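# Reseat two misplaced gears upright on furnace tray lugs

## Task

Fix the two gears that are placed wrongly so that every gear on the furnace tray rests flat on its lug with the narrow end facing up, then release the gripper.

## Robot and tools

Robot: two six-joint arms with parallel grippers, named left_arm and right_arm. The names do not refer to image sides. In the shared scene frame the origin is on the tabletop midway between the arms, +x points out across the table, +z is up, and left_arm sits on the +y side. Base roots: left_arm at (-0.011, +0.243, 0) m, quat_wxyz (+0.999, 0, 0, +0.033); right_arm at (-0.004, -0.251, 0) m, quat_wxyz (+0.998, 0, 0, -0.057).

Tool execute_actions takes "actions", a list holding zero or one item, plus an optional "pictures" boolean (images come by default). An empty list sends nothing and just reports the state. A wait is {"steps": N} with N up to 300 control steps of 1/30 s; it commands nothing new. A motion is {"rows": [...], "steps": N}, N from 1 to 15 (default 15), with 1 to 15 rows; each row covers one step and the final row repeats to fill the remaining steps. A refused call moves nothing.

Each row is a single list of 14 numbers, each in [-1, 1], covering both arms even if one is idle: left_arm waist, shoulder, elbow, wrist pitch, wrist yaw, wrist roll, opening, then the same seven for right_arm. The six joint entries are offsets in joint space, not poses: they are measured from the joint angles printed in the most recent result that lists them (before any such result, and for later calls within one reply, from where the arm stands when the action begins), never from the previous row. Scale: 1.0 equals 1.264 rad waist, 1.32 shoulder, 1.276 elbow, 1.83 wrist pitch, 1.686 wrist yaw, 2.022 wrist roll. Joint ranges (rad): waist -2.880..2.880, shoulder 0.000..3.142, elbow 0.000..3.019, wrist pitch -1.693..1.571, wrist yaw -1.571..1.571, wrist roll -2.094..2.094. A call is rejected if it aims more than 0.019 rad beyond a range end; true ends may differ from these by up to 0.019 rad, and overshooting requests are clipped, reported as "joint sent to its limit" (possibly referring to an earlier, still-running action; no such line does not prove there is room left). The opening entry is absolute, not an offset: +1 fully open, -1 closed.

Movement rules: per step each joint target stays within a fixed lead of its measured angle (0.264 waist, 0.32 shoulder, 0.276 elbow, 0.33 wrist pitch, 0.186 wrist yaw, 0.522 wrist roll, rad), so big offsets take several steps. If targets would put a gripper over 70 mm from where it is measured, all that arm's targets are pulled back proportionally. Sending all-zero offsets does not hold position: it drives back to the reference angles, and arms can sag under gravity. To hold, give the offsets back to the desired angles in the first call of a reply and zeros in later calls, increasing the correction if a joint keeps falling short. Between calls the arms keep heading to the last target until everything is almost still or a step is HELD; after that only a new action resumes travel or pressing.

Results: a state line "left_arm: … | right_arm: …" gives each gripper's end_effector_position (m) and end_effector_quat_wxyz in the scene frame; that point lies between the finger pads about 1 cm short of the tips, and its printed value drifts from truth more at long reach. Fingers point along the gripper +z axis and close along its y axis. "Joint positions" and "Joint velocities" list each arm's six joints (rad, rad/s) then the pad gap (m, m/s; 0.094 m fully open). grip_measured is the finger opening on the command scale; each gripper has its own constant reading offset of up to about 1 mm. Away from ±1, fingers go to where grip_measured equals your number, so to hold something command roughly 0.03 below grip_measured (less for a gentler grip). Pads push about 50–62 N, less on parts under about 2 mm thick, with a short harder spike on contact. "joint command not followed" means the clearance checker altered or blocked joint targets on some steps; the rest of the row still ran. HELD tags steps where the row was partly or wholly not sent. MOTOR HOT appears from 85 °C; at 100 °C an OVER-TEMPERATURE FAULT drops that arm until it cools, so avoid long heavy holds. Brief external tugs on held parts or pushes on loose objects can happen.

Cameras: cam_high, cam_low, cam_left_wrist, cam_right_wrist, each 504x504, returned in that order; calibration (pinhole plus radial, OpenCV conventions, world-to-camera transforms) was supplied and may be a few millimetres or degrees off; wrist camera poses follow reported joint angles. zoom_image takes "camera" (one of those names) and "region" [x0, y0, x1, y1] in pixels of that camera's latest image, origin top-left, at most 504x504, and returns a magnified view. read_manual with optional "section" ("licences") returns URDF licence text only. finished_scene takes "scene", the integer number of the scene being closed; it is irreversible, grades the scene, and moves on. Replying with no tool call ends everything.

Avoid: knocking or placing anything off the table (automatic failure), letting the arms collide or press on each other, dropping or slamming parts, and very hard pushes. Let go of the gears at the end and make sure they stay seated.

Each tool is called as name(argument=value, ...), one argument or row to a line, values as JSON.

## Session

execute_actions(
  actions=[],
)

Scene clock: 0.00 s of 6880.00 s.
left_arm: end_effector_position=(+0.5430, -0.1383, +0.1716) grip_measured=+1.000 end_effector_quat_wxyz=(-0.100, -0.416, +0.896, -0.121) | right_arm: end_effector_position=(+0.2993, -0.6377, +0.2480) grip_measured=+1.000 end_effector_quat_wxyz=(+0.030, +0.523, +0.852, -0.022)
Joint positions: left_arm=[-0.592  2.088  2.042 -1.438  0.303 -1.409  0.094] | right_arm=[-0.785  1.577  1.536 -1.458  0.02   0.201  0.094]
Joint velocities: left_arm=[ 0.005  0.005 -0.017 -0.002  0.022  0.022  0.   ] | right_arm=[-0.005 -0.005 -0.002 -0.017 -0.066 -0.007  0.   ]
camera_calibration (this result's frames):
cam_left_wrist: T_world_to_cam=[[0.763797, -0.629173, 0.144064, -0.526978], [-0.480661, -0.405474, 0.777532, 0.07453], [-0.430788, -0.663123, -0.612119, 0.37199], [0, 0, 0, 1]] pos_world=[0.598577, -0.0546656, 0.245671]
cam_right_wrist: T_world_to_cam=[[-0.892121, -0.451409, 0.0187237, -0.0278579], [-0.378985, 0.770263, 0.512899, 0.480909], [-0.245949, 0.450472, -0.858245, 0.695601], [0, 0, 0, 1]] pos_world=[0.328487, -0.69635, 0.35086]

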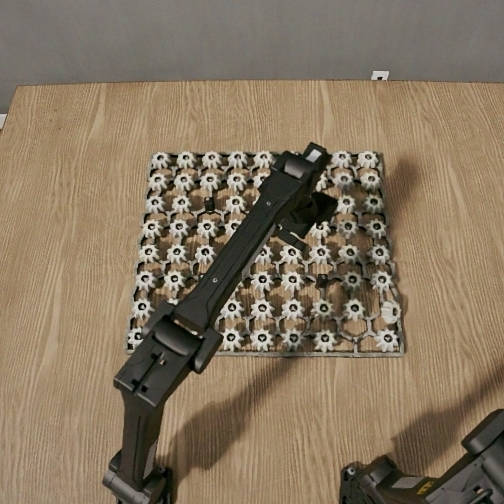

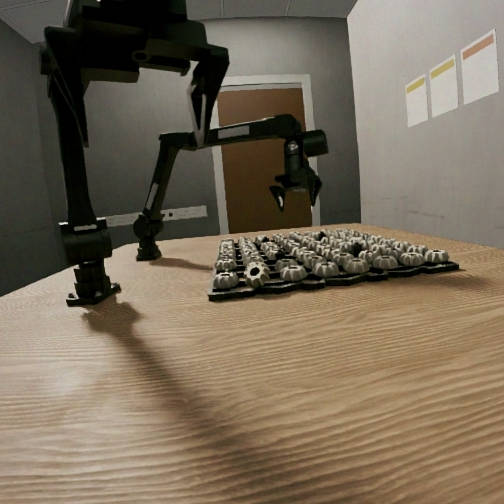

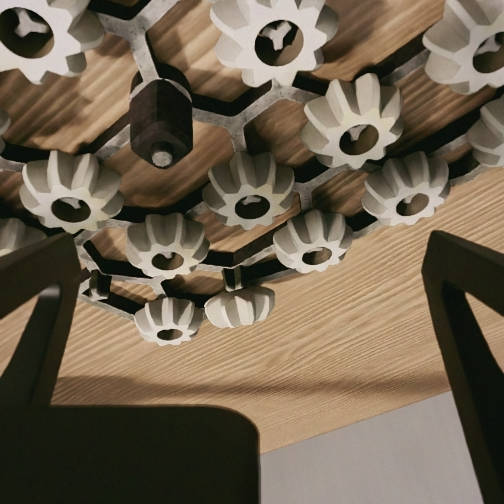

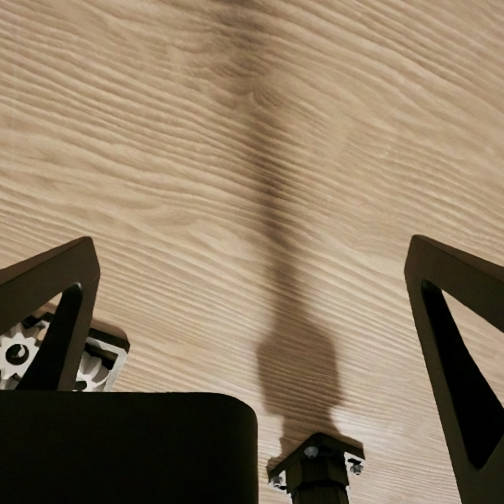

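execute_actions(
  actions=[
    {"rows":[[0.2,-0.1,0,0,-0.1,0.2,1,0,0,0,0,0,0,1],[0.4,-0.2,0,0,-0.18,0.4,1,0,0,0,0,0,0,1],[0.6,-0.35,-0.1,0,-0.18,0.6,1,0,0,0,0,0,0,1],[0.8,-0.5,-0.3,0,-0.18,0.86,1,0,0,0,0,0,0,1],[0.8,-0.5,-0.5,0.07,-0.18,0.86,1,0,0,0,0,0,0,1],[0.8,-0.51,-0.76,0.146,-0.18,0.86,1,0,0,0,0,0,0,1]],"steps":15},
  ],
  pictures=false,
)

execute_actions(
  actions=[
    {"steps":75},
  ],
)

zoom_image(
  camera="cam_high",
  region=[110,135,420,370],
)

Scene clock: 10.10 s of 6880.00 s.
left_arm: end_effector_position=(+0.5509, +0.1267, +0.1710) grip_measured=+1.000 end_effector_quat_wxyz=(+0.044, -0.367, +0.928, -0.046) | right_arm: end_effector_position=(+0.2993, -0.6377, +0.2480) grip_measured=+1.000 end_effector_quat_wxyz=(+0.030, +0.523, +0.852, -0.022)
Joint positions: left_arm=[-0.261  1.783  1.594 -1.258  0.03  -0.949  0.094] | right_arm=[-0.785  1.577  1.536 -1.458  0.02   0.201  0.094]
Joint velocities: left_arm=[ 1.07  -0.913 -1.106  0.33  -0.125  1.018  0.   ] | right_arm=[-0.015 -0.015 -0.007  0.002 -0.007 -0.066  0.   ]
Steps of this call (steps 1 to 90: nothing new was sent; then 6.60 s passed at rest; steps 91 to 105: all 15 steps of this action). Readings (joint positions):
91: left_arm=[-0.588 2.087 2.042 -1.438 0.280 -1.390] | right_arm=[-0.785 1.577 1.536 -1.458 0.020 0.201]
92: left_arm=[-0.585 2.084 2.040 -1.438 0.255 -1.364] | right_arm=[-0.785 1.577 1.536 -1.458 0.020 0.201]
94: left_arm=[-0.562 2.065 2.008 -1.436 0.204 -1.310] | right_arm=[-0.785 1.577 1.536 -1.458 0.020 0.201]
98: left_arm=[-0.482 1.974 1.862 -1.364 0.101 -1.186] | right_arm=[-0.785 1.577 1.536 -1.458 0.020 0.201]
105: the state above

Scene clock: 12.60 s of 6880.00 s.
left_arm: end_effector_position=(+0.3403, +0.4270, +0.1289) grip_measured=+1.000 end_effector_quat_wxyz=(+0.005, -0.083, +0.997, +0.004) | right_arm: end_effector_position=(+0.2993, -0.6377, +0.2480) grip_measured=+1.000 end_effector_quat_wxyz=(+0.030, +0.523, +0.852, -0.022)
Joint positions: left_arm=[ 0.416  1.436  1.06  -1.182 -0.002  0.317  0.094] | right_arm=[-0.785  1.577  1.536 -1.458  0.02   0.201  0.094]
Joint velocities: left_arm=[-0.005 -0.015  0.002 -0.027 -0.022  0.037  0.   ] | right_arm=[ 0.005 -0.015  0.002 -0.007 -0.022  0.037  0.   ]
Steps of this call (steps 1 to 60: the robot went on to your last target; steps 61 to 75: nothing new was sent). Readings (joint positions):
1: left_arm=[-0.224 1.751 1.555 -1.248 0.025 -0.914] | right_arm=[-0.785 1.577 1.536 -1.458 0.020 0.201]
2: left_arm=[-0.186 1.719 1.514 -1.240 0.022 -0.877] | right_arm=[-0.785 1.577 1.536 -1.458 0.020 0.201]
4: left_arm=[-0.106 1.653 1.432 -1.226 0.016 -0.800] | right_arm=[-0.785 1.577 1.536 -1.458 0.020 0.201]
8: left_arm=[0.071 1.529 1.263 -1.206 0.009 -0.628] | right_arm=[-0.785 1.577 1.536 -1.458 0.020 0.201]
75: the state above
All arms were judged still, so your last target was given up. Only a new action makes them travel on or press farther. Fingers that are still opening or closing keep moving.
camera_calibration (this result's frames):
cam_left_wrist: T_world_to_cam=[[0.155398, -0.987851, 0.00130365, 0.368249], [-0.810981, -0.126821, 0.571162, 0.259559], [-0.564058, -0.0898145, -0.820836, 0.460827], [0, 0, 0, 1]] pos_world=[0.413205, 0.438082, 0.229534]
cam_right_wrist: T_world_to_cam=[[-0.892121, -0.451409, 0.0187237, -0.0278579], [-0.378985, 0.770263, 0.512899, 0.480909], [-0.245949, 0.450472, -0.858245, 0.695601], [0, 0, 0, 1]] pos_world=[0.328487, -0.69635, 0.35086]

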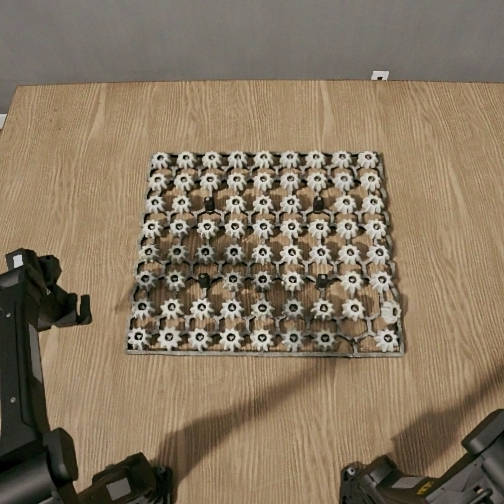

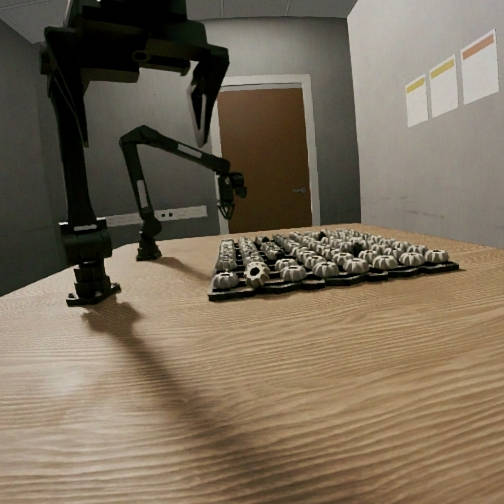

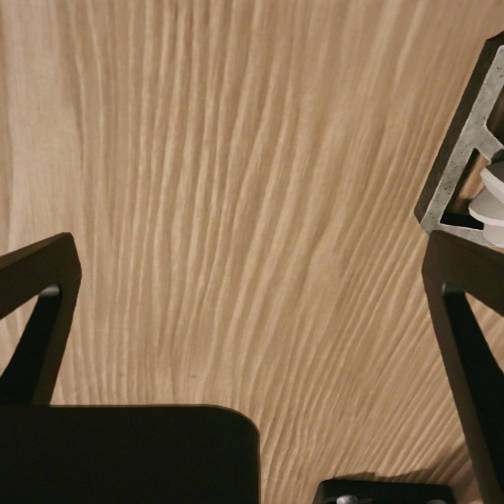

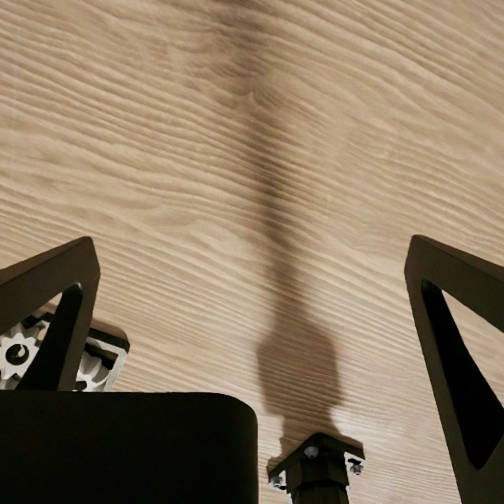

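Region (110, 135, 420, 370) of cam_high's 504x504 image, scaled by 1.626, with more detail than that image has; it fills the top 382 rows of this view, and the rest is white.

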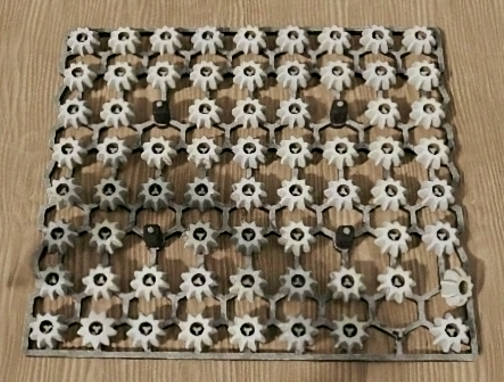

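zoom_image(
  camera="cam_high",
  region=[300,260,420,365],
)

zoom_image(
  camera="cam_low",
  region=[190,220,470,310],
)

zoom_image(
  camera="cam_high",
  region=[130,140,400,270],
)

Region (300, 260, 420, 365) of cam_high's 504x504 image, scaled by 4.200, with more detail than that image has; it fills the top 441 rows of this view, and the rest is white.

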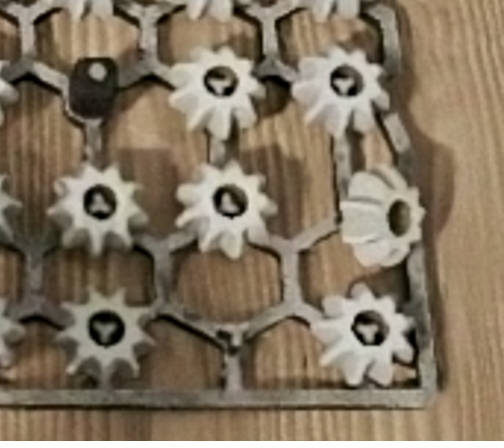

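Region (190, 220, 470, 310) of cam_low's 504x504 image, scaled by 1.800, with more detail than that image has; it fills the top 162 rows of this view, and the rest is white.

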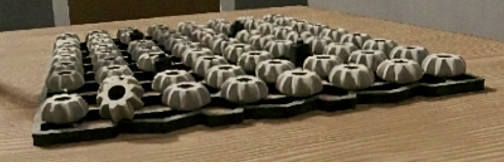

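Region (130, 140, 400, 270) of cam_high's 504x504 image, scaled by 1.867, with more detail than that image has; it fills the top 243 rows of this view, and the rest is white.

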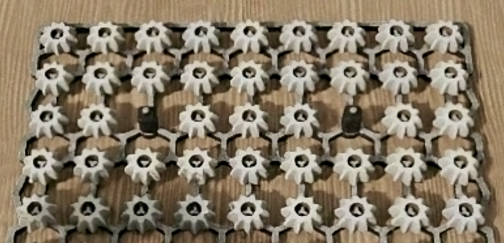

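zoom_image(
  camera="cam_high",
  region=[120,145,270,295],
)

zoom_image(
  camera="cam_high",
  region=[250,145,400,295],
)

zoom_image(
  camera="cam_high",
  region=[120,265,310,360],
)

Region (120, 145, 270, 295) of cam_high's 504x504 image, scaled by 3.360, with more detail than that image has.

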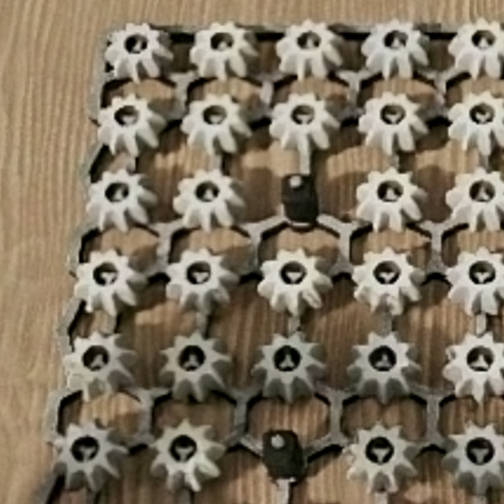

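Region (250, 145, 400, 295) of cam_high's 504x504 image, scaled by 3.360, with more detail than that image has.

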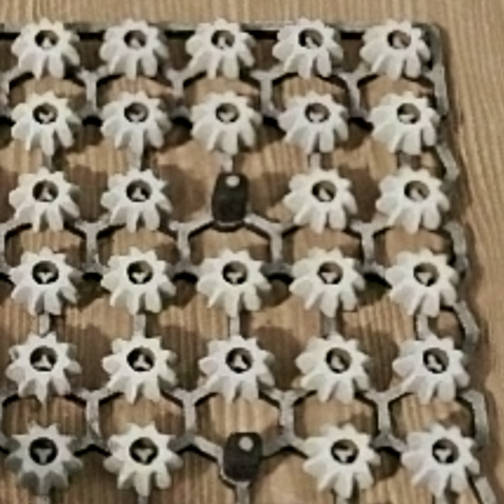

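Region (120, 265, 310, 360) of cam_high's 504x504 image, scaled by 2.653, with more detail than that image has.

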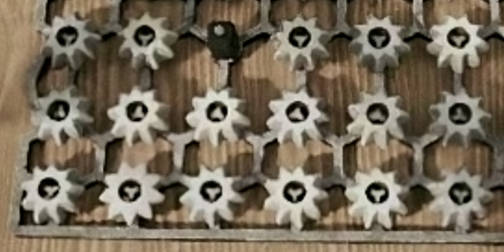

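execute_actions(
  actions=[
    {"rows":[[-0.1,-0.02,0,0,0,-0.05,0.5,0,0,0,0,0,0,1],[-0.2,-0.04,0,0,0,-0.1,0.5,0,0,0,0,0,0,1],[-0.3,-0.06,-0.03,0,0,-0.157,0.5,0,0,0,0,0,0,1],[-0.4,-0.08,-0.06,0,0,-0.157,0.5,0,0,0,0,0,0,1],[-0.435,-0.092,-0.1,0.01,0,-0.157,0.5,0,0,0,0,0,0,1],[-0.435,-0.092,-0.145,0.017,0,-0.157,0.5,0,0,0,0,0,0,1]],"steps":15},
  ],
  pictures=false,
)

execute_actions(
  actions=[
    {"steps":40},
  ],
)

Scene clock: 39.37 s of 6880.00 s.
left_arm: end_effector_position=(+0.3104, +0.2079, +0.0949) grip_measured=+0.503 end_effector_quat_wxyz=(-0.033, +0.073, +0.997, -0.000) | right_arm: end_effector_position=(+0.2993, -0.6377, +0.2480) grip_measured=+1.000 end_effector_quat_wxyz=(+0.030, +0.523, +0.852, -0.022)
Joint positions: left_arm=[-0.172  1.335  0.861 -1.162  0.003  0.042  0.071] | right_arm=[-0.785  1.577  1.536 -1.458  0.02   0.201  0.094]
Joint velocities: left_arm=[ 0.249 -0.005  0.002 -0.002  0.051 -0.183 -0.   ] | right_arm=[-0.015  0.005 -0.017  0.002 -0.051 -0.051  0.   ]
Steps of this call (steps 1 to 90: nothing new was sent; then 23.27 s passed at rest; steps 91 to 105: all 15 steps of this action). Readings (joint positions):
91: left_arm=[0.408 1.436 1.060 -1.182 -0.005 0.303] | right_arm=[-0.785 1.577 1.536 -1.458 0.020 0.201]
92: left_arm=[0.386 1.435 1.060 -1.182 -0.009 0.280] | right_arm=[-0.785 1.577 1.536 -1.458 0.020 0.201]
94: left_arm=[0.300 1.425 1.049 -1.182 -0.009 0.218] | right_arm=[-0.785 1.577 1.536 -1.458 0.020 0.201]
98: left_arm=[0.060 1.369 0.953 -1.165 -0.007 0.133] | right_arm=[-0.785 1.577 1.536 -1.458 0.020 0.201]
105: the state above

Scene clock: 40.70 s of 6880.00 s.
left_arm: end_effector_position=(+0.3118, +0.2206, +0.0955) grip_measured=+0.503 end_effector_quat_wxyz=(-0.031, +0.040, +0.999, +0.001) | right_arm: end_effector_position=(+0.2993, -0.6377, +0.2480) grip_measured=+1.000 end_effector_quat_wxyz=(+0.030, +0.523, +0.852, -0.022)
Joint positions: left_arm=[-0.134  1.333  0.861 -1.161  0.     0.013  0.071] | right_arm=[-0.785  1.577  1.536 -1.458  0.02   0.201  0.094]
Joint velocities: left_arm=[ 0.005  0.005  0.017  0.007 -0.007  0.022 -0.001] | right_arm=[ 0.005 -0.015 -0.012 -0.017  0.007 -0.037  0.   ]
Steps of this call (steps 1 to 30: the robot went on to your last target; steps 31 to 40: nothing new was sent). Readings (joint positions):
1: left_arm=[-0.162 1.335 0.861 -1.162 0.003 0.036] | right_arm=[-0.785 1.577 1.536 -1.458 0.020 0.201]
2: left_arm=[-0.152 1.334 0.861 -1.161 0.001 0.031] | right_arm=[-0.785 1.577 1.536 -1.458 0.020 0.201]
4: left_arm=[-0.138 1.334 0.861 -1.161 0.000 0.024] | right_arm=[-0.785 1.577 1.536 -1.458 0.020 0.201]
8: left_arm=[-0.134 1.333 0.861 -1.161 0.000 0.017] | right_arm=[-0.785 1.577 1.536 -1.458 0.020 0.201]
40: the state above
All arms were judged still, so your last target was given up. Only a new action makes them travel on or press farther. Fingers that are still opening or closing keep moving.
camera_calibration (this result's frames):
cam_left_wrist: T_world_to_cam=[[-0.0889472, -0.995993, 0.00927586, 0.246114], [-0.772959, 0.0748966, 0.63002, 0.167414], [-0.62819, 0.0488687, -0.776524, 0.383941], [0, 0, 0, 1]] pos_world=[0.392483, 0.213826, 0.190382]
cam_right_wrist: T_world_to_cam=[[-0.892121, -0.451409, 0.0187237, -0.0278579], [-0.378985, 0.770263, 0.512899, 0.480909], [-0.245949, 0.450472, -0.858245, 0.695601], [0, 0, 0, 1]] pos_world=[0.328487, -0.69635, 0.35086]

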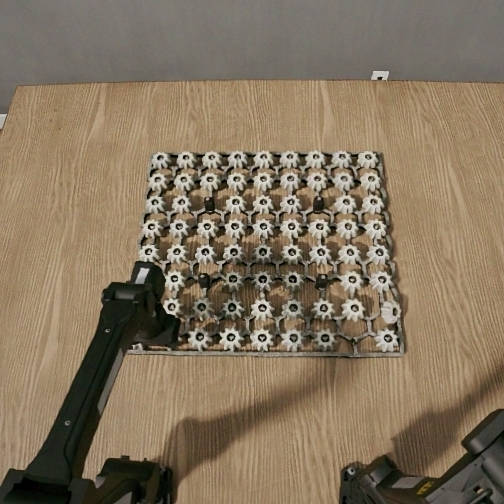

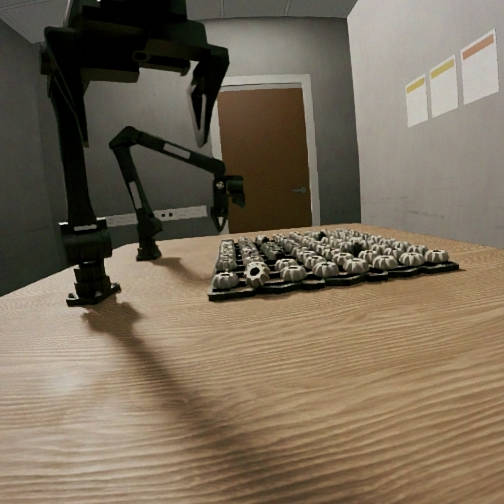

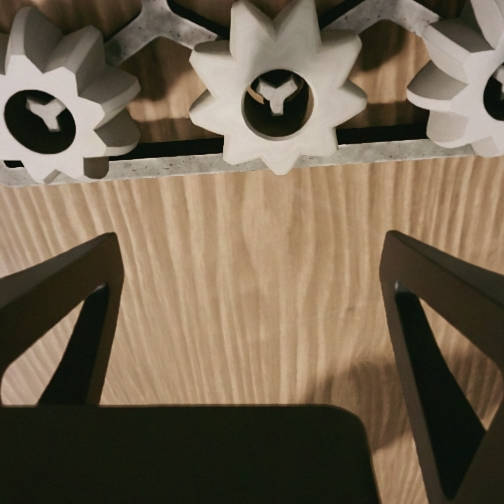

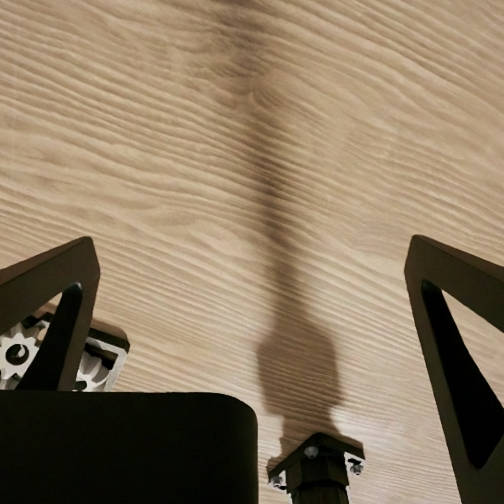

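execute_actions(
  actions=[
    {"rows":[[-0.015,0.01,0,0.03,0,0,0.55,0,0,0,0,0,0,1],[-0.032,0.02,-0.005,0.06,0,0,0.55,0,0,0,0,0,0,1],[-0.032,0.033,-0.01,0.073,0,0,0.55,0,0,0,0,0,0,1],[-0.032,0.045,-0.016,0.073,0,0,0.55,0,0,0,0,0,0,1]],"steps":15},
  ],
)

Scene clock: 47.73 s of 6880.00 s.
left_arm: end_effector_position=(+0.3254, +0.2065, +0.0659) grip_measured=+0.547 end_effector_quat_wxyz=(-0.015, +0.059, +0.998, +0.001) | right_arm: end_effector_position=(+0.2993, -0.6377, +0.2480) grip_measured=+1.000 end_effector_quat_wxyz=(+0.030, +0.523, +0.852, -0.022)
Joint positions: left_arm=[-0.173  1.395  0.833 -1.038  0.     0.013  0.073] | right_arm=[-0.785  1.577  1.536 -1.458  0.02   0.201  0.094]
Joint velocities: left_arm=[-0.015 -0.005 -0.007 -0.012  0.007  0.066  0.001] | right_arm=[-0.005 -0.005 -0.002  0.017  0.037 -0.051  0.   ]
Steps of this call (steps 1 to 90: nothing new was sent; then 3.53 s passed at rest; steps 91 to 105: all 15 steps of this action). Readings (joint positions):
91: left_arm=[-0.135 1.333 0.860 -1.154 0.000 0.013] | right_arm=[-0.785 1.577 1.536 -1.458 0.020 0.201]
92: left_arm=[-0.138 1.334 0.858 -1.132 0.000 0.013] | right_arm=[-0.785 1.577 1.536 -1.458 0.020 0.201]
94: left_arm=[-0.153 1.345 0.852 -1.075 0.000 0.013] | right_arm=[-0.785 1.577 1.536 -1.458 0.020 0.201]
98: left_arm=[-0.172 1.386 0.843 -1.040 0.000 0.013] | right_arm=[-0.785 1.577 1.536 -1.458 0.020 0.201]
105: the state above
camera_calibration (this result's frames):
cam_left_wrist: T_world_to_cam=[[-0.127915, -0.991748, 0.00854701, 0.245406], [-0.789594, 0.107049, 0.604219, 0.198111], [-0.600148, 0.0705403, -0.796772, 0.357964], [0, 0, 0, 1]] pos_world=[0.40265, 0.196923, 0.163415]
cam_right_wrist: T_world_to_cam=[[-0.892121, -0.451409, 0.0187237, -0.0278579], [-0.378985, 0.770263, 0.512899, 0.480909], [-0.245949, 0.450472, -0.858245, 0.695601], [0, 0, 0, 1]] pos_world=[0.328487, -0.69635, 0.35086]

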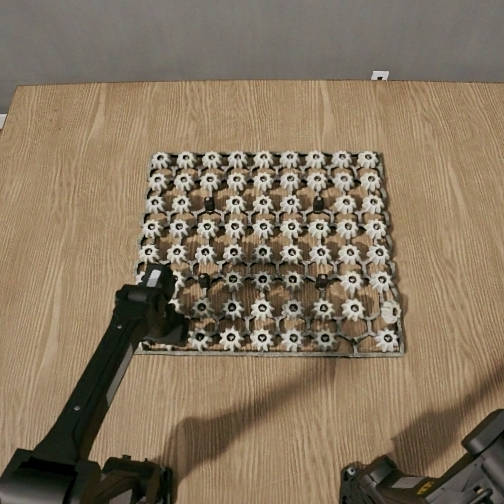

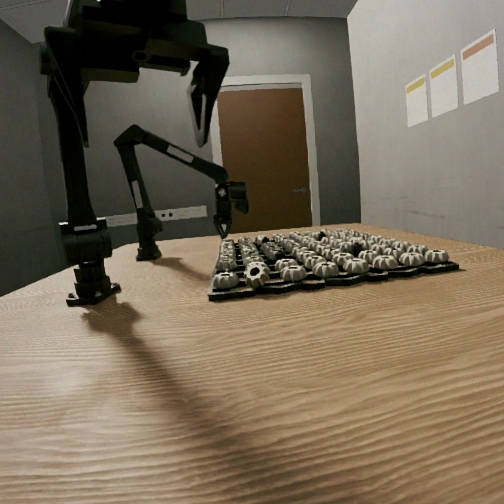

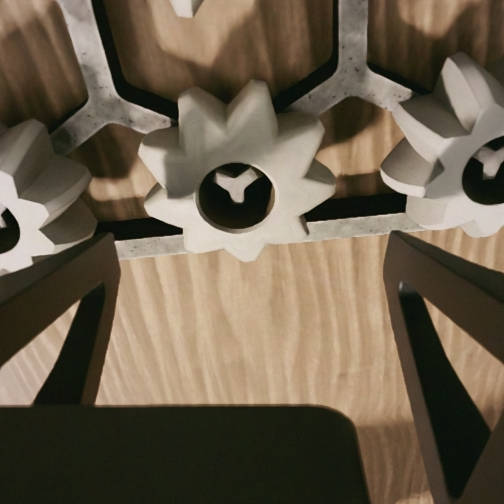

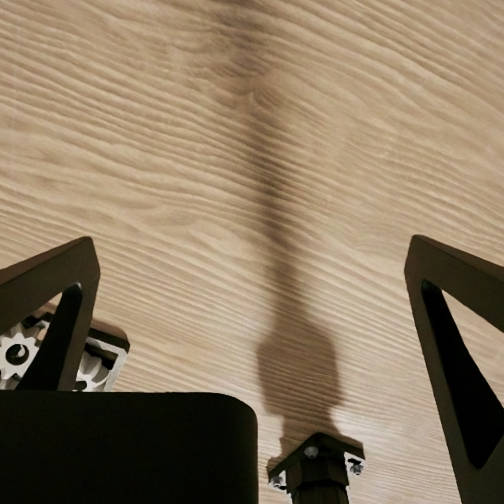

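execute_actions(
  actions=[
    {"rows":[[0.016,0,0,0,0,0,0.55,0,0,0,0,0,0,1],[0.016,0.008,-0.004,0.012,0,0,0.55,0,0,0,0,0,0,1],[0.016,0.016,-0.008,0.024,0,0,0.55,0,0,0,0,0,0,1],[0.016,0.024,-0.012,0.036,0,0,0.55,0,0,0,0,0,0,1],[0.016,0.03,-0.015,0.04,0,0,0.55,0,0,0,0,0,0,1]],"steps":15},
  ],
)

Scene clock: 53.67 s of 6880.00 s.
left_arm: end_effector_position=(+0.3271, +0.2114, +0.0460) grip_measured=+0.547 end_effector_quat_wxyz=(-0.015, +0.052, +0.999, +0.000) | right_arm: end_effector_position=(+0.2993, -0.6377, +0.2480) grip_measured=+1.000 end_effector_quat_wxyz=(+0.030, +0.523, +0.852, -0.022)
Joint positions: left_arm=[-0.158  1.432  0.808 -0.977  0.     0.013  0.073] | right_arm=[-0.785  1.577  1.536 -1.458  0.02   0.201  0.094]
Joint velocities: left_arm=[ 0.015 -0.005  0.002 -0.002 -0.007 -0.081  0.001] | right_arm=[-0.005  0.005 -0.007  0.017 -0.037  0.007  0.   ]
Steps of this call (steps 1 to 15: the robot went on to your last target; steps 16 to 90: nothing new was sent; then 2.43 s passed at rest; steps 91 to 105: all 15 steps of this action). Readings (joint positions):
91: left_arm=[-0.172 1.395 0.833 -1.038 0.000 0.013] | right_arm=[-0.785 1.577 1.536 -1.458 0.020 0.201]
92: left_arm=[-0.170 1.395 0.832 -1.036 0.000 0.013] | right_arm=[-0.785 1.577 1.536 -1.458 0.020 0.201]
94: left_arm=[-0.163 1.397 0.826 -1.016 0.000 0.013] | right_arm=[-0.785 1.577 1.536 -1.458 0.020 0.201]
98: left_arm=[-0.158 1.421 0.815 -0.980 0.000 0.013] | right_arm=[-0.785 1.577 1.536 -1.458 0.020 0.201]
105: the state above
camera_calibration (this result's frames):
cam_left_wrist: T_world_to_cam=[[-0.113147, -0.993541, 0.00854701, 0.246199], [-0.7911, 0.0952903, 0.604219, 0.213898], [-0.601132, 0.0616041, -0.796772, 0.345009], [0, 0, 0, 1]] pos_world=[0.404468, 0.202973, 0.143548]
cam_right_wrist: T_world_to_cam=[[-0.892121, -0.451409, 0.0187237, -0.0278579], [-0.378985, 0.770263, 0.512899, 0.480909], [-0.245949, 0.450472, -0.858245, 0.695601], [0, 0, 0, 1]] pos_world=[0.328487, -0.69635, 0.35086]

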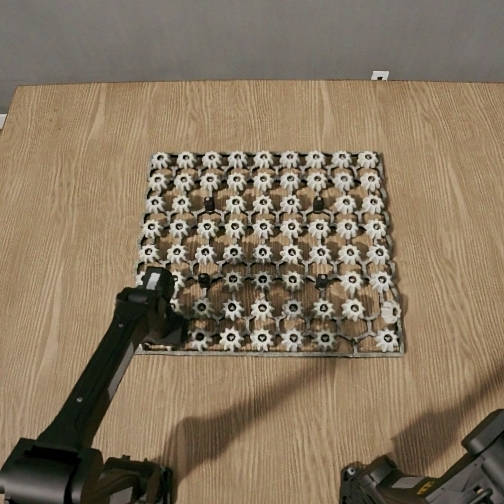

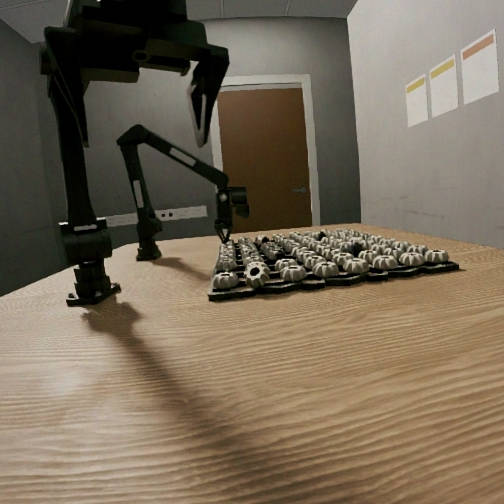

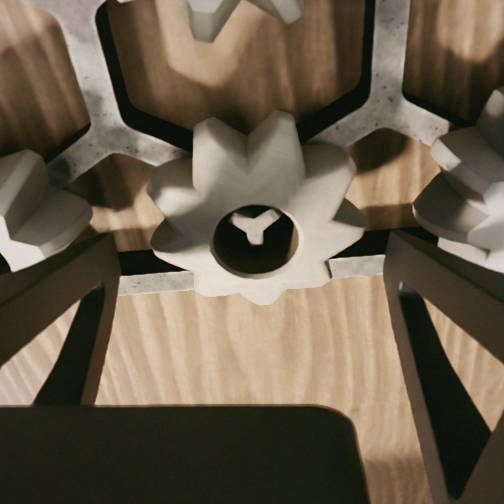

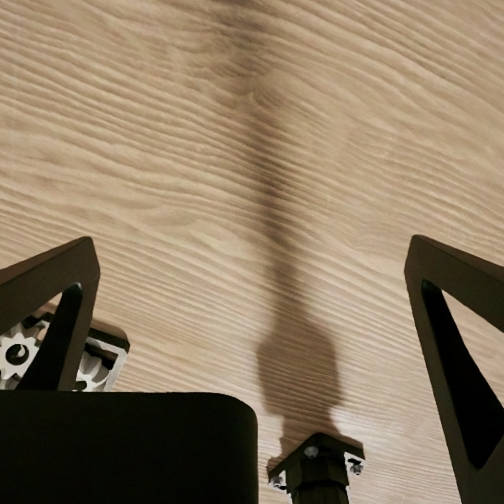

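execute_actions(
  actions=[
    {"rows":[[0,0.008,-0.004,0.012,0,0,0.55,0,0,0,0,0,0,1],[0,0.016,-0.008,0.024,0,0,0.55,0,0,0,0,0,0,1],[0,0.024,-0.008,0.032,0,0,0.55,0,0,0,0,0,0,1]],"steps":15},
  ],
)

Scene clock: 56.73 s of 6880.00 s.
left_arm: end_effector_position=(+0.3297, +0.2112, +0.0328) grip_measured=+0.547 end_effector_quat_wxyz=(-0.012, +0.052, +0.999, +0.000) | right_arm: end_effector_position=(+0.2993, -0.6377, +0.2480) grip_measured=+1.000 end_effector_quat_wxyz=(+0.030, +0.523, +0.852, -0.022)
Joint positions: left_arm=[-0.158  1.46   0.795 -0.929  0.     0.013  0.073] | right_arm=[-0.785  1.577  1.536 -1.458  0.02   0.201  0.094]
Joint velocities: left_arm=[ 0.005 -0.005  0.002  0.002 -0.081  0.022 -0.   ] | right_arm=[ 0.005 -0.005  0.002  0.007  0.022 -0.007  0.   ]
Steps of this call (steps 1 to 15: the robot went on to your last target; steps 16 to 77: nothing new was sent; steps 78 to 92: all 15 steps of this action). Readings (joint positions):
78: left_arm=[-0.158 1.432 0.808 -0.975 0.000 0.013] | right_arm=[-0.785 1.577 1.536 -1.458 0.020 0.201]
79: left_arm=[-0.158 1.433 0.805 -0.967 0.000 0.013] | right_arm=[-0.785 1.577 1.536 -1.458 0.020 0.201]
81: left_arm=[-0.158 1.439 0.801 -0.945 0.000 0.013] | right_arm=[-0.785 1.577 1.536 -1.458 0.020 0.201]
85: left_arm=[-0.158 1.457 0.797 -0.930 0.000 0.013] | right_arm=[-0.785 1.577 1.536 -1.458 0.020 0.201]
92: the state above
camera_calibration (this result's frames):
cam_left_wrist: T_world_to_cam=[[-0.113199, -0.993537, 0.00841037, 0.24639], [-0.794757, 0.0956242, 0.599347, 0.225225], [-0.596277, 0.061161, -0.800445, 0.334691], [0, 0, 0, 1]] pos_world=[0.406459, 0.202791, 0.130841]
cam_right_wrist: T_world_to_cam=[[-0.892121, -0.451409, 0.0187237, -0.0278579], [-0.378985, 0.770263, 0.512899, 0.480909], [-0.245949, 0.450472, -0.858245, 0.695601], [0, 0, 0, 1]] pos_world=[0.328487, -0.69635, 0.35086]

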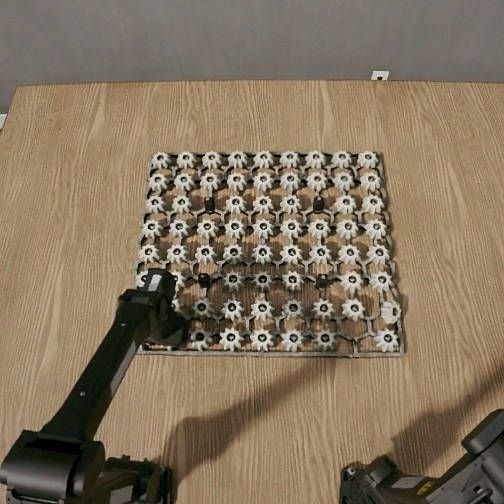

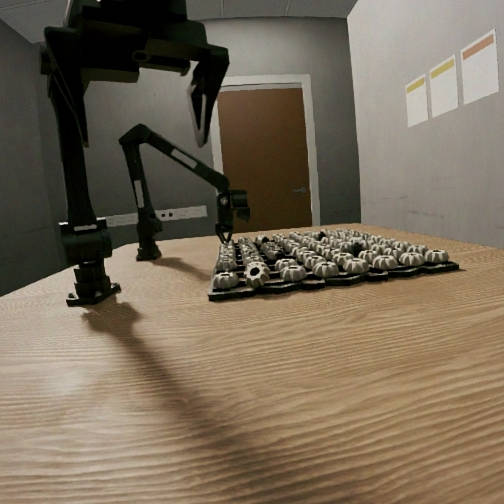

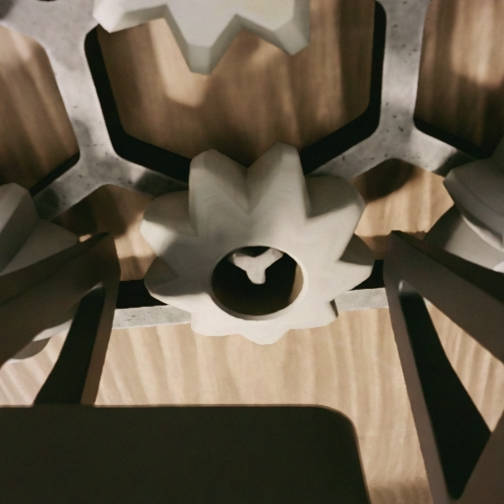

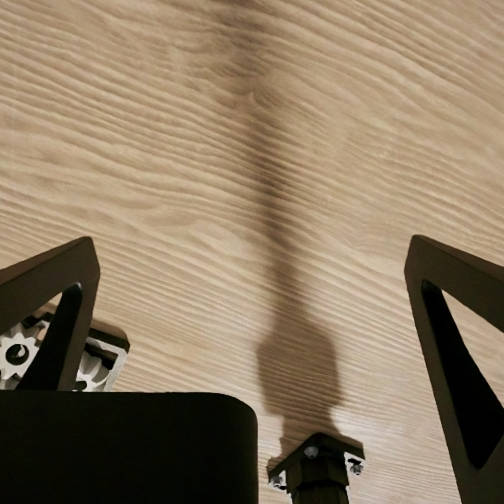

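Down another ~8 mm, then close.

execute_actions(
  actions=[
    {"rows":[[0,0.006,0,0.006,0,0,0.55,0,0,0,0,0,0,1],[0,0.012,0,0.012,0,0,0.55,0,0,0,0,0,0,1],[0,0.012,0,0.012,0,0,0.55,0,0,0,0,0,0,1],[0,0.012,0,0.012,0,0,0.55,0,0,0,0,0,0,1],[0,0.012,0,0.012,0,0,0.55,0,0,0,0,0,0,1],[0,0.012,0,0.012,0,0,0.55,0,0,0,0,0,0,1],[0,0.012,0,0.012,0,0,0.45,0,0,0,0,0,0,1],[0,0.012,0,0.012,0,0,0.38,0,0,0,0,0,0,1],[0,0.012,0,0.012,0,0,0.31,0,0,0,0,0,0,1],[0,0.012,0,0.012,0,0,0.25,0,0,0,0,0,0,1],[0,0.012,0,0.012,0,0,0.2,0,0,0,0,0,0,1],[0,0.012,0,0.012,0,0,0.15,0,0,0,0,0,0,1],[0,0.012,0,0.012,0,0,0.1,0,0,0,0,0,0,1],[0,0.012,0,0.012,0,0,0.05,0,0,0,0,0,0,1],[0,0.012,0,0.012,0,0,0.0,0,0,0,0,0,0,1]],"steps":15},
  ],
)

Scene clock: 62.80 s of 6880.00 s.
left_arm: end_effector_position=(+0.3317, +0.2105, +0.0306) grip_measured=+0.200 end_effector_quat_wxyz=(-0.010, +0.052, +0.999, -0.001) | right_arm: end_effector_position=(+0.2993, -0.6377, +0.2480) grip_measured=+1.000 end_effector_quat_wxyz=(+0.030, +0.523, +0.852, -0.022)
Joint positions: left_arm=[-0.158  1.467  0.795 -0.918  0.003  0.013  0.056] | right_arm=[-0.785  1.577  1.536 -1.458  0.02   0.201  0.094]
Joint velocities: left_arm=[ 0.005  0.005  0.007 -0.012 -0.037 -0.007 -0.   ] | right_arm=[0.005 0.005 0.002 0.002 0.022 0.051 0.   ]
Steps of this call (steps 1 to 15: the robot went on to your last target; steps 16 to 90: nothing new was sent; then 2.57 s passed at rest; steps 91 to 105: all 15 steps of this action). Readings (joint positions):
91: left_arm=[-0.158 1.460 0.795 -0.929 0.000 0.013] | right_arm=[-0.785 1.577 1.536 -1.458 0.020 0.201]
92: left_arm=[-0.158 1.460 0.795 -0.928 0.000 0.013] | right_arm=[-0.785 1.577 1.536 -1.458 0.020 0.201]
94: left_arm=[-0.158 1.462 0.795 -0.922 0.000 0.013] | right_arm=[-0.785 1.577 1.536 -1.458 0.020 0.201]
98: left_arm=[-0.158 1.466 0.795 -0.919 0.000 0.013] | right_arm=[-0.785 1.577 1.536 -1.458 0.020 0.201]
105: the state above
camera_calibration (this result's frames):
cam_left_wrist: T_world_to_cam=[[-0.113179, -0.993514, 0.0109853, 0.245906], [-0.797115, 0.0973952, 0.59592, 0.22874], [-0.593125, 0.0586894, -0.802968, 0.333655], [0, 0, 0, 1]] pos_world=[0.408063, 0.202451, 0.128902]
cam_right_wrist: T_world_to_cam=[[-0.892121, -0.451409, 0.0187237, -0.0278579], [-0.378985, 0.770263, 0.512899, 0.480909], [-0.245949, 0.450472, -0.858245, 0.695601], [0, 0, 0, 1]] pos_world=[0.328487, -0.69635, 0.35086]

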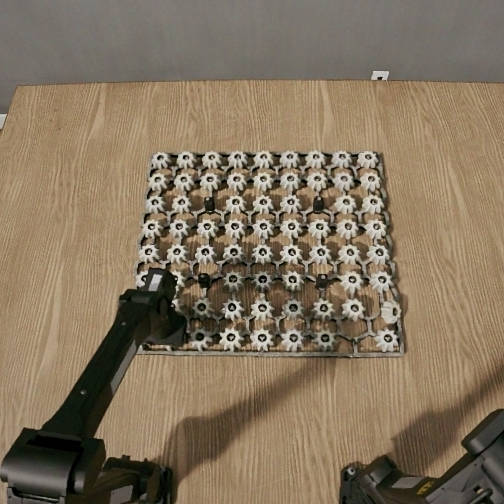

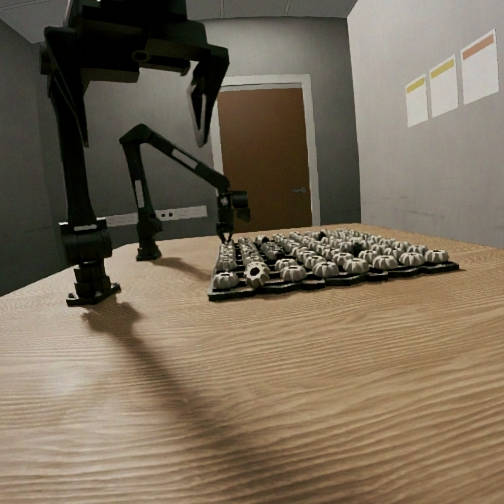

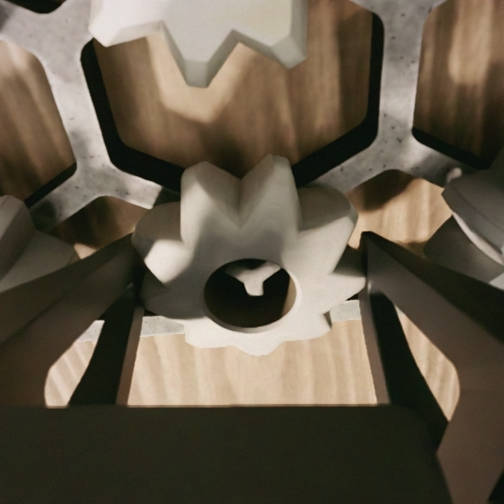

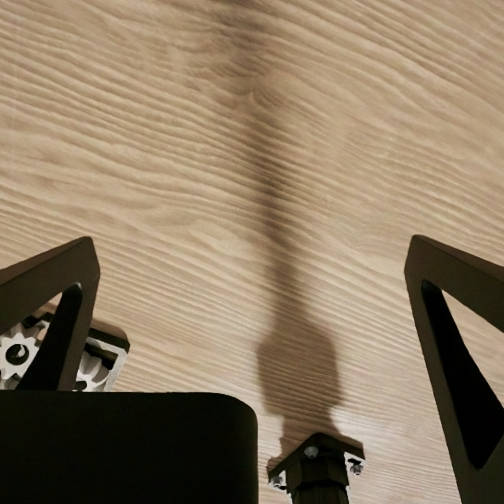

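execute_actions(
  actions=[
    {"rows":[[0,-0.01,0.03,-0.015,0,0,0,0,0,0,0,0,0,1],[0,-0.02,0.045,-0.03,0,0,0,0,0,0,0,0,0,1],[0,-0.035,0.06,-0.05,0,0,0,0,0,0,0,0,0,1],[0,-0.05,0.08,-0.07,0,0,0,0,0,0,0,0,0,1],[0,-0.065,0.1,-0.09,0,0,0,0,0,0,0,0,0,1],[0,-0.08,0.115,-0.115,0,0,0,0,0,0,0,0,0,1],[0,-0.095,0.13,-0.135,0,0,0,0,0,0,0,0,0,1],[0,-0.105,0.14,-0.153,0,0,0,0,0,0,0,0,0,1]],"steps":15},
  ],
)

Scene clock: 71.27 s of 6880.00 s.
left_arm: end_effector_position=(+0.3305, +0.2101, +0.1181) grip_measured=+0.200 end_effector_quat_wxyz=(-0.010, +0.052, +0.999, -0.003) | right_arm: end_effector_position=(+0.2993, -0.6377, +0.2480) grip_measured=+1.000 end_effector_quat_wxyz=(+0.030, +0.523, +0.852, -0.022)
Joint positions: left_arm=[-0.158  1.328  0.923 -1.186  0.006  0.013  0.056] | right_arm=[-0.785  1.577  1.536 -1.458  0.02   0.201  0.094]
Joint velocities: left_arm=[-0.015 -0.005  0.051 -0.007  0.037  0.022  0.   ] | right_arm=[-0.005 -0.005 -0.012 -0.007 -0.007  0.022  0.   ]
Steps of this call (steps 1 to 15: the robot went on to your last target; steps 16 to 90: nothing new was sent; then 4.97 s passed at rest; steps 91 to 105: all 15 steps of this action). Readings (joint positions):
91: left_arm=[-0.158 1.467 0.795 -0.920 0.003 0.013] | right_arm=[-0.785 1.577 1.536 -1.458 0.020 0.201]
92: left_arm=[-0.158 1.467 0.796 -0.926 0.003 0.013] | right_arm=[-0.785 1.577 1.536 -1.458 0.020 0.201]
94: left_arm=[-0.158 1.466 0.810 -0.958 0.008 0.013] | right_arm=[-0.785 1.577 1.536 -1.458 0.020 0.201]
98: left_arm=[-0.158 1.423 0.869 -1.097 0.007 0.013] | right_arm=[-0.785 1.577 1.536 -1.458 0.020 0.201]
105: the state above
camera_calibration (this result's frames):
cam_left_wrist: T_world_to_cam=[[-0.113104, -0.993478, 0.0144253, 0.24389], [-0.79671, 0.0993581, 0.596139, 0.175084], [-0.593684, 0.0559327, -0.802752, 0.403996], [0, 0, 0, 1]] pos_world=[0.406922, 0.202307, 0.216416]
cam_right_wrist: T_world_to_cam=[[-0.892121, -0.451409, 0.0187237, -0.0278579], [-0.378985, 0.770263, 0.512899, 0.480909], [-0.245949, 0.450472, -0.858245, 0.695601], [0, 0, 0, 1]] pos_world=[0.328487, -0.69635, 0.35086]

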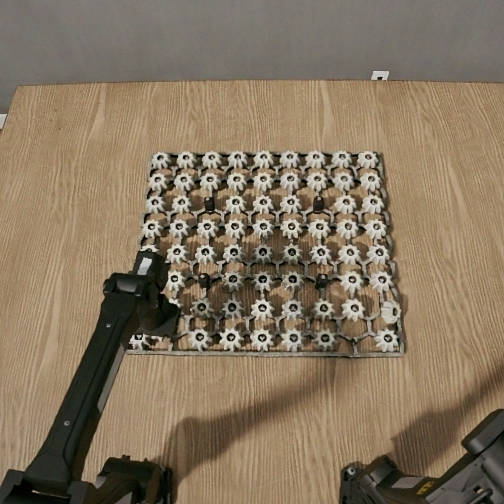

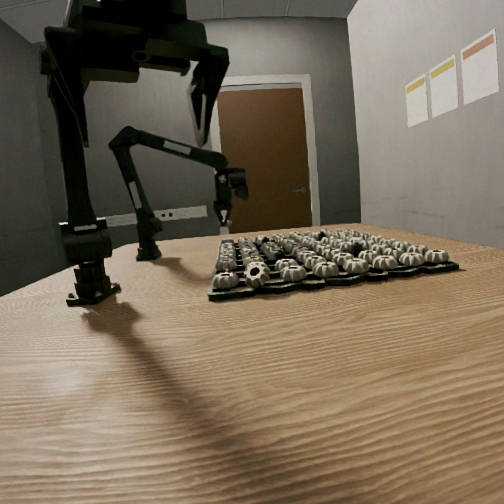

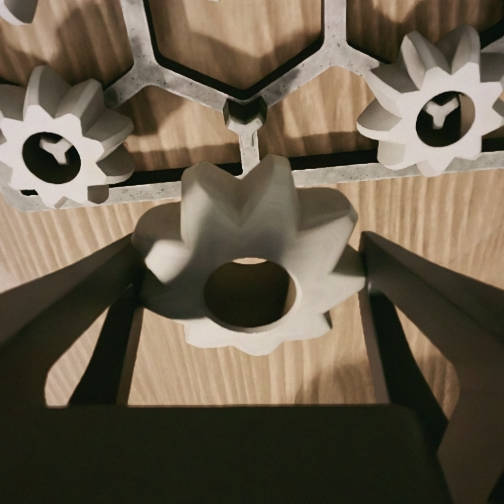

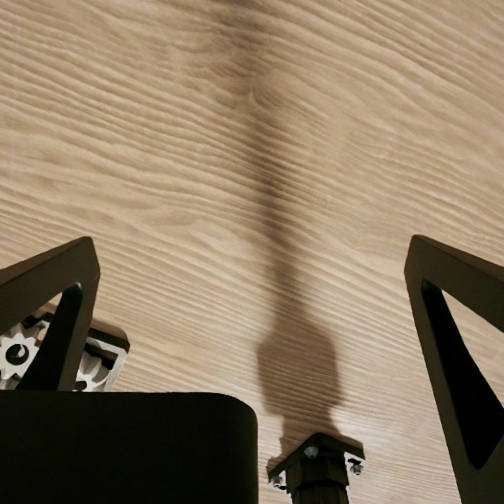

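execute_actions(
  actions=[
    {"rows":[[0.1,0,0.05,0,0,0,0,0,0,0,0,0,0,1],[0.2,0,0.1,0,0,0,0,0,0,0,0,0,0,1],[0.3,0.05,0.15,0.01,0,0,0,0,0,0,0,0,0,1],[0.4,0.1,0.2,0.03,0,0,0,0,0,0,0,0,0,1],[0.4335,0.17,0.25,0.04,0,0,0,0,0,0,0,0,0,1],[0.4335,0.24,0.31,0.055,0,0,0,0,0,0,0,0,0,1],[0.4335,0.3,0.31,0.069,0,0,0,0,0,0,0,0,0,1],[0.4335,0.335,0.31,0.069,0,0,0,0,0,0,0,0,0,1]],"steps":15},
  ],
  pictures=false,
)

execute_actions(
  actions=[
    {"steps":45},
  ],
  pictures=false,
)

Scene clock: 79.33 s of 6880.00 s.
left_arm: end_effector_position=(+0.4346, +0.4407, +0.0667) grip_measured=+0.003 end_effector_quat_wxyz=(+0.001, -0.203, +0.979, -0.005) | right_arm: end_effector_position=(+0.2993, -0.6377, +0.2480) grip_measured=+1.000 end_effector_quat_wxyz=(+0.030, +0.523, +0.852, -0.022)
Joint positions: left_arm=[ 0.356  1.736  1.244 -1.08   0.01   0.013  0.047] | right_arm=[-0.785  1.577  1.536 -1.458  0.02   0.201  0.094]
Joint velocities: left_arm=[ 0.835  1.031  0.696  0.325 -0.139 -0.051  0.001] | right_arm=[-0.005  0.005  0.002 -0.007 -0.007  0.007  0.   ]
Steps of this call (steps 1 to 15: the robot went on to your last target; steps 16 to 100: nothing new was sent; then 4.23 s passed at rest; steps 101 to 115: all 15 steps of this action). Readings (joint positions):
101: left_arm=[-0.149 1.346 0.924 -1.190 0.010 0.013] | right_arm=[-0.785 1.577 1.536 -1.458 0.020 0.201]
102: left_arm=[-0.126 1.346 0.926 -1.190 0.012 0.013] | right_arm=[-0.785 1.577 1.536 -1.458 0.020 0.201]
104: left_arm=[-0.044 1.355 0.945 -1.189 0.012 0.013] | right_arm=[-0.785 1.577 1.536 -1.458 0.020 0.201]
108: left_arm=[0.120 1.456 1.048 -1.155 0.012 0.013] | right_arm=[-0.785 1.577 1.536 -1.458 0.020 0.201]
115: the state above

Scene clock: 80.83 s of 6880.00 s.
left_arm: end_effector_position=(+0.4396, +0.4626, +0.0492) grip_measured=+0.003 end_effector_quat_wxyz=(-0.004, -0.220, +0.975, -0.004) | right_arm: end_effector_position=(+0.2993, -0.6377, +0.2480) grip_measured=+1.000 end_effector_quat_wxyz=(+0.030, +0.523, +0.852, -0.022)
Joint positions: left_arm=[ 0.39   1.794  1.275 -1.061  0.006  0.013  0.047] | right_arm=[-0.785  1.577  1.536 -1.458  0.02   0.201  0.094]
Joint velocities: left_arm=[-0.015  0.015 -0.012 -0.012 -0.081  0.051  0.001] | right_arm=[-0.015  0.005  0.002  0.017 -0.007  0.022  0.   ]
Steps of this call (steps 1 to 30: the robot went on to your last target; steps 31 to 45: nothing new was sent). Readings (joint positions):
1: left_arm=[0.381 1.766 1.263 -1.070 0.008 0.013] | right_arm=[-0.785 1.577 1.536 -1.458 0.020 0.201]
2: left_arm=[0.400 1.787 1.273 -1.064 0.007 0.013] | right_arm=[-0.785 1.577 1.536 -1.458 0.020 0.201]
4: left_arm=[0.420 1.802 1.275 -1.061 0.006 0.013] | right_arm=[-0.785 1.577 1.536 -1.458 0.020 0.201]
8: left_arm=[0.410 1.797 1.275 -1.061 0.006 0.013] | right_arm=[-0.785 1.577 1.536 -1.458 0.020 0.201]
45: the state above
All arms were judged still, so your last target was given up. Only a new action makes them travel on or press farther. Fingers that are still opening or closing keep moving.

Grip went to 0: gear slipped. Look.

execute_actions(
  actions=[],
)

Scene clock: 82.93 s of 6880.00 s.
left_arm: end_effector_position=(+0.4396, +0.4626, +0.0492) grip_measured=+0.003 end_effector_quat_wxyz=(-0.004, -0.220, +0.975, -0.004) | right_arm: end_effector_position=(+0.2993, -0.6377, +0.2480) grip_measured=+1.000 end_effector_quat_wxyz=(+0.030, +0.523, +0.852, -0.022)
Joint positions: left_arm=[ 0.39   1.794  1.275 -1.061  0.006  0.013  0.047] | right_arm=[-0.785  1.577  1.536 -1.458  0.02   0.201  0.094]
Joint velocities: left_arm=[-0.015 -0.005  0.007 -0.027 -0.007 -0.037 -0.001] | right_arm=[ 0.005  0.005 -0.022  0.012 -0.051  0.066  0.   ]
Steps of this call (steps 1 to 63: nothing new was sent). Readings (joint positions):
1: left_arm=[0.390 1.794 1.275 -1.061 0.006 0.013] | right_arm=[-0.785 1.577 1.536 -1.458 0.020 0.201]
2: left_arm=[0.390 1.794 1.275 -1.061 0.006 0.013] | right_arm=[-0.785 1.577 1.536 -1.458 0.020 0.201]
4: left_arm=[0.390 1.794 1.275 -1.061 0.006 0.013] | right_arm=[-0.785 1.577 1.536 -1.458 0.020 0.201]
8: left_arm=[0.390 1.794 1.275 -1.061 0.006 0.013] | right_arm=[-0.785 1.577 1.536 -1.458 0.020 0.201]
63: the state above
camera_calibration (this result's frames):
cam_left_wrist: T_world_to_cam=[[0.420725, -0.907089, 0.0134319, 0.233527], [-0.737153, -0.333201, 0.587862, 0.452295], [-0.528768, -0.25723, -0.808849, 0.515933], [0, 0, 0, 1]] pos_world=[0.507968, 0.495248, 0.148288]
cam_right_wrist: T_world_to_cam=[[-0.892121, -0.451409, 0.0187237, -0.0278579], [-0.378985, 0.770263, 0.512899, 0.480909], [-0.245949, 0.450472, -0.858245, 0.695601], [0, 0, 0, 1]] pos_world=[0.328487, -0.69635, 0.35086]

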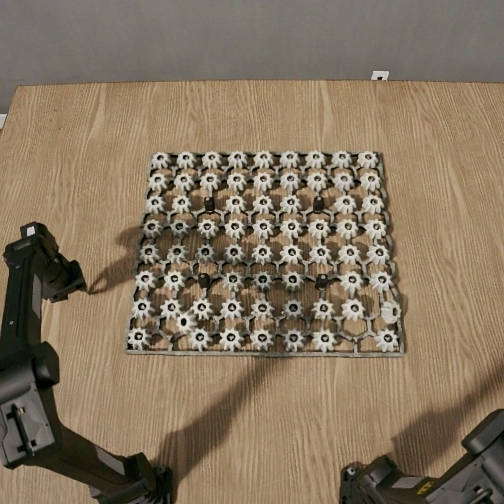

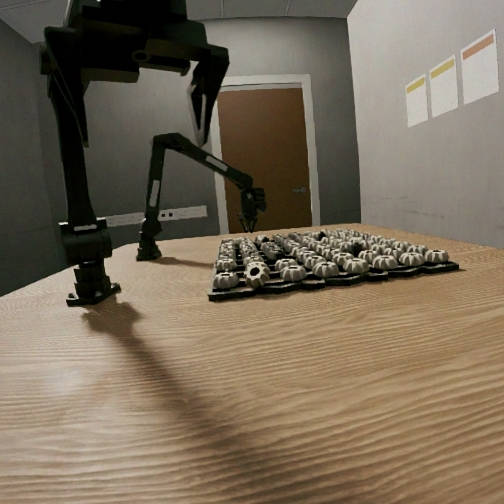

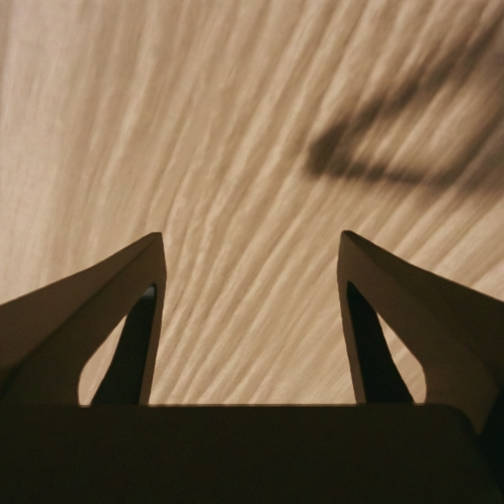

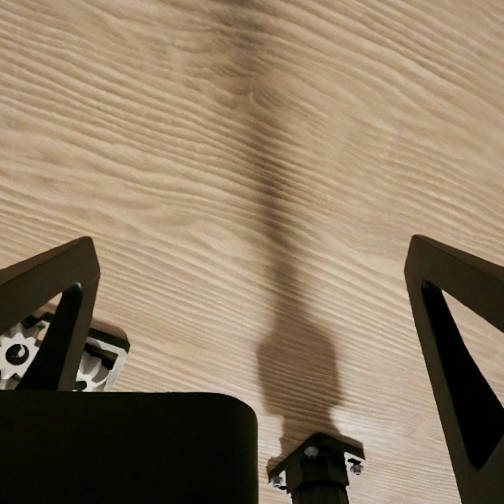

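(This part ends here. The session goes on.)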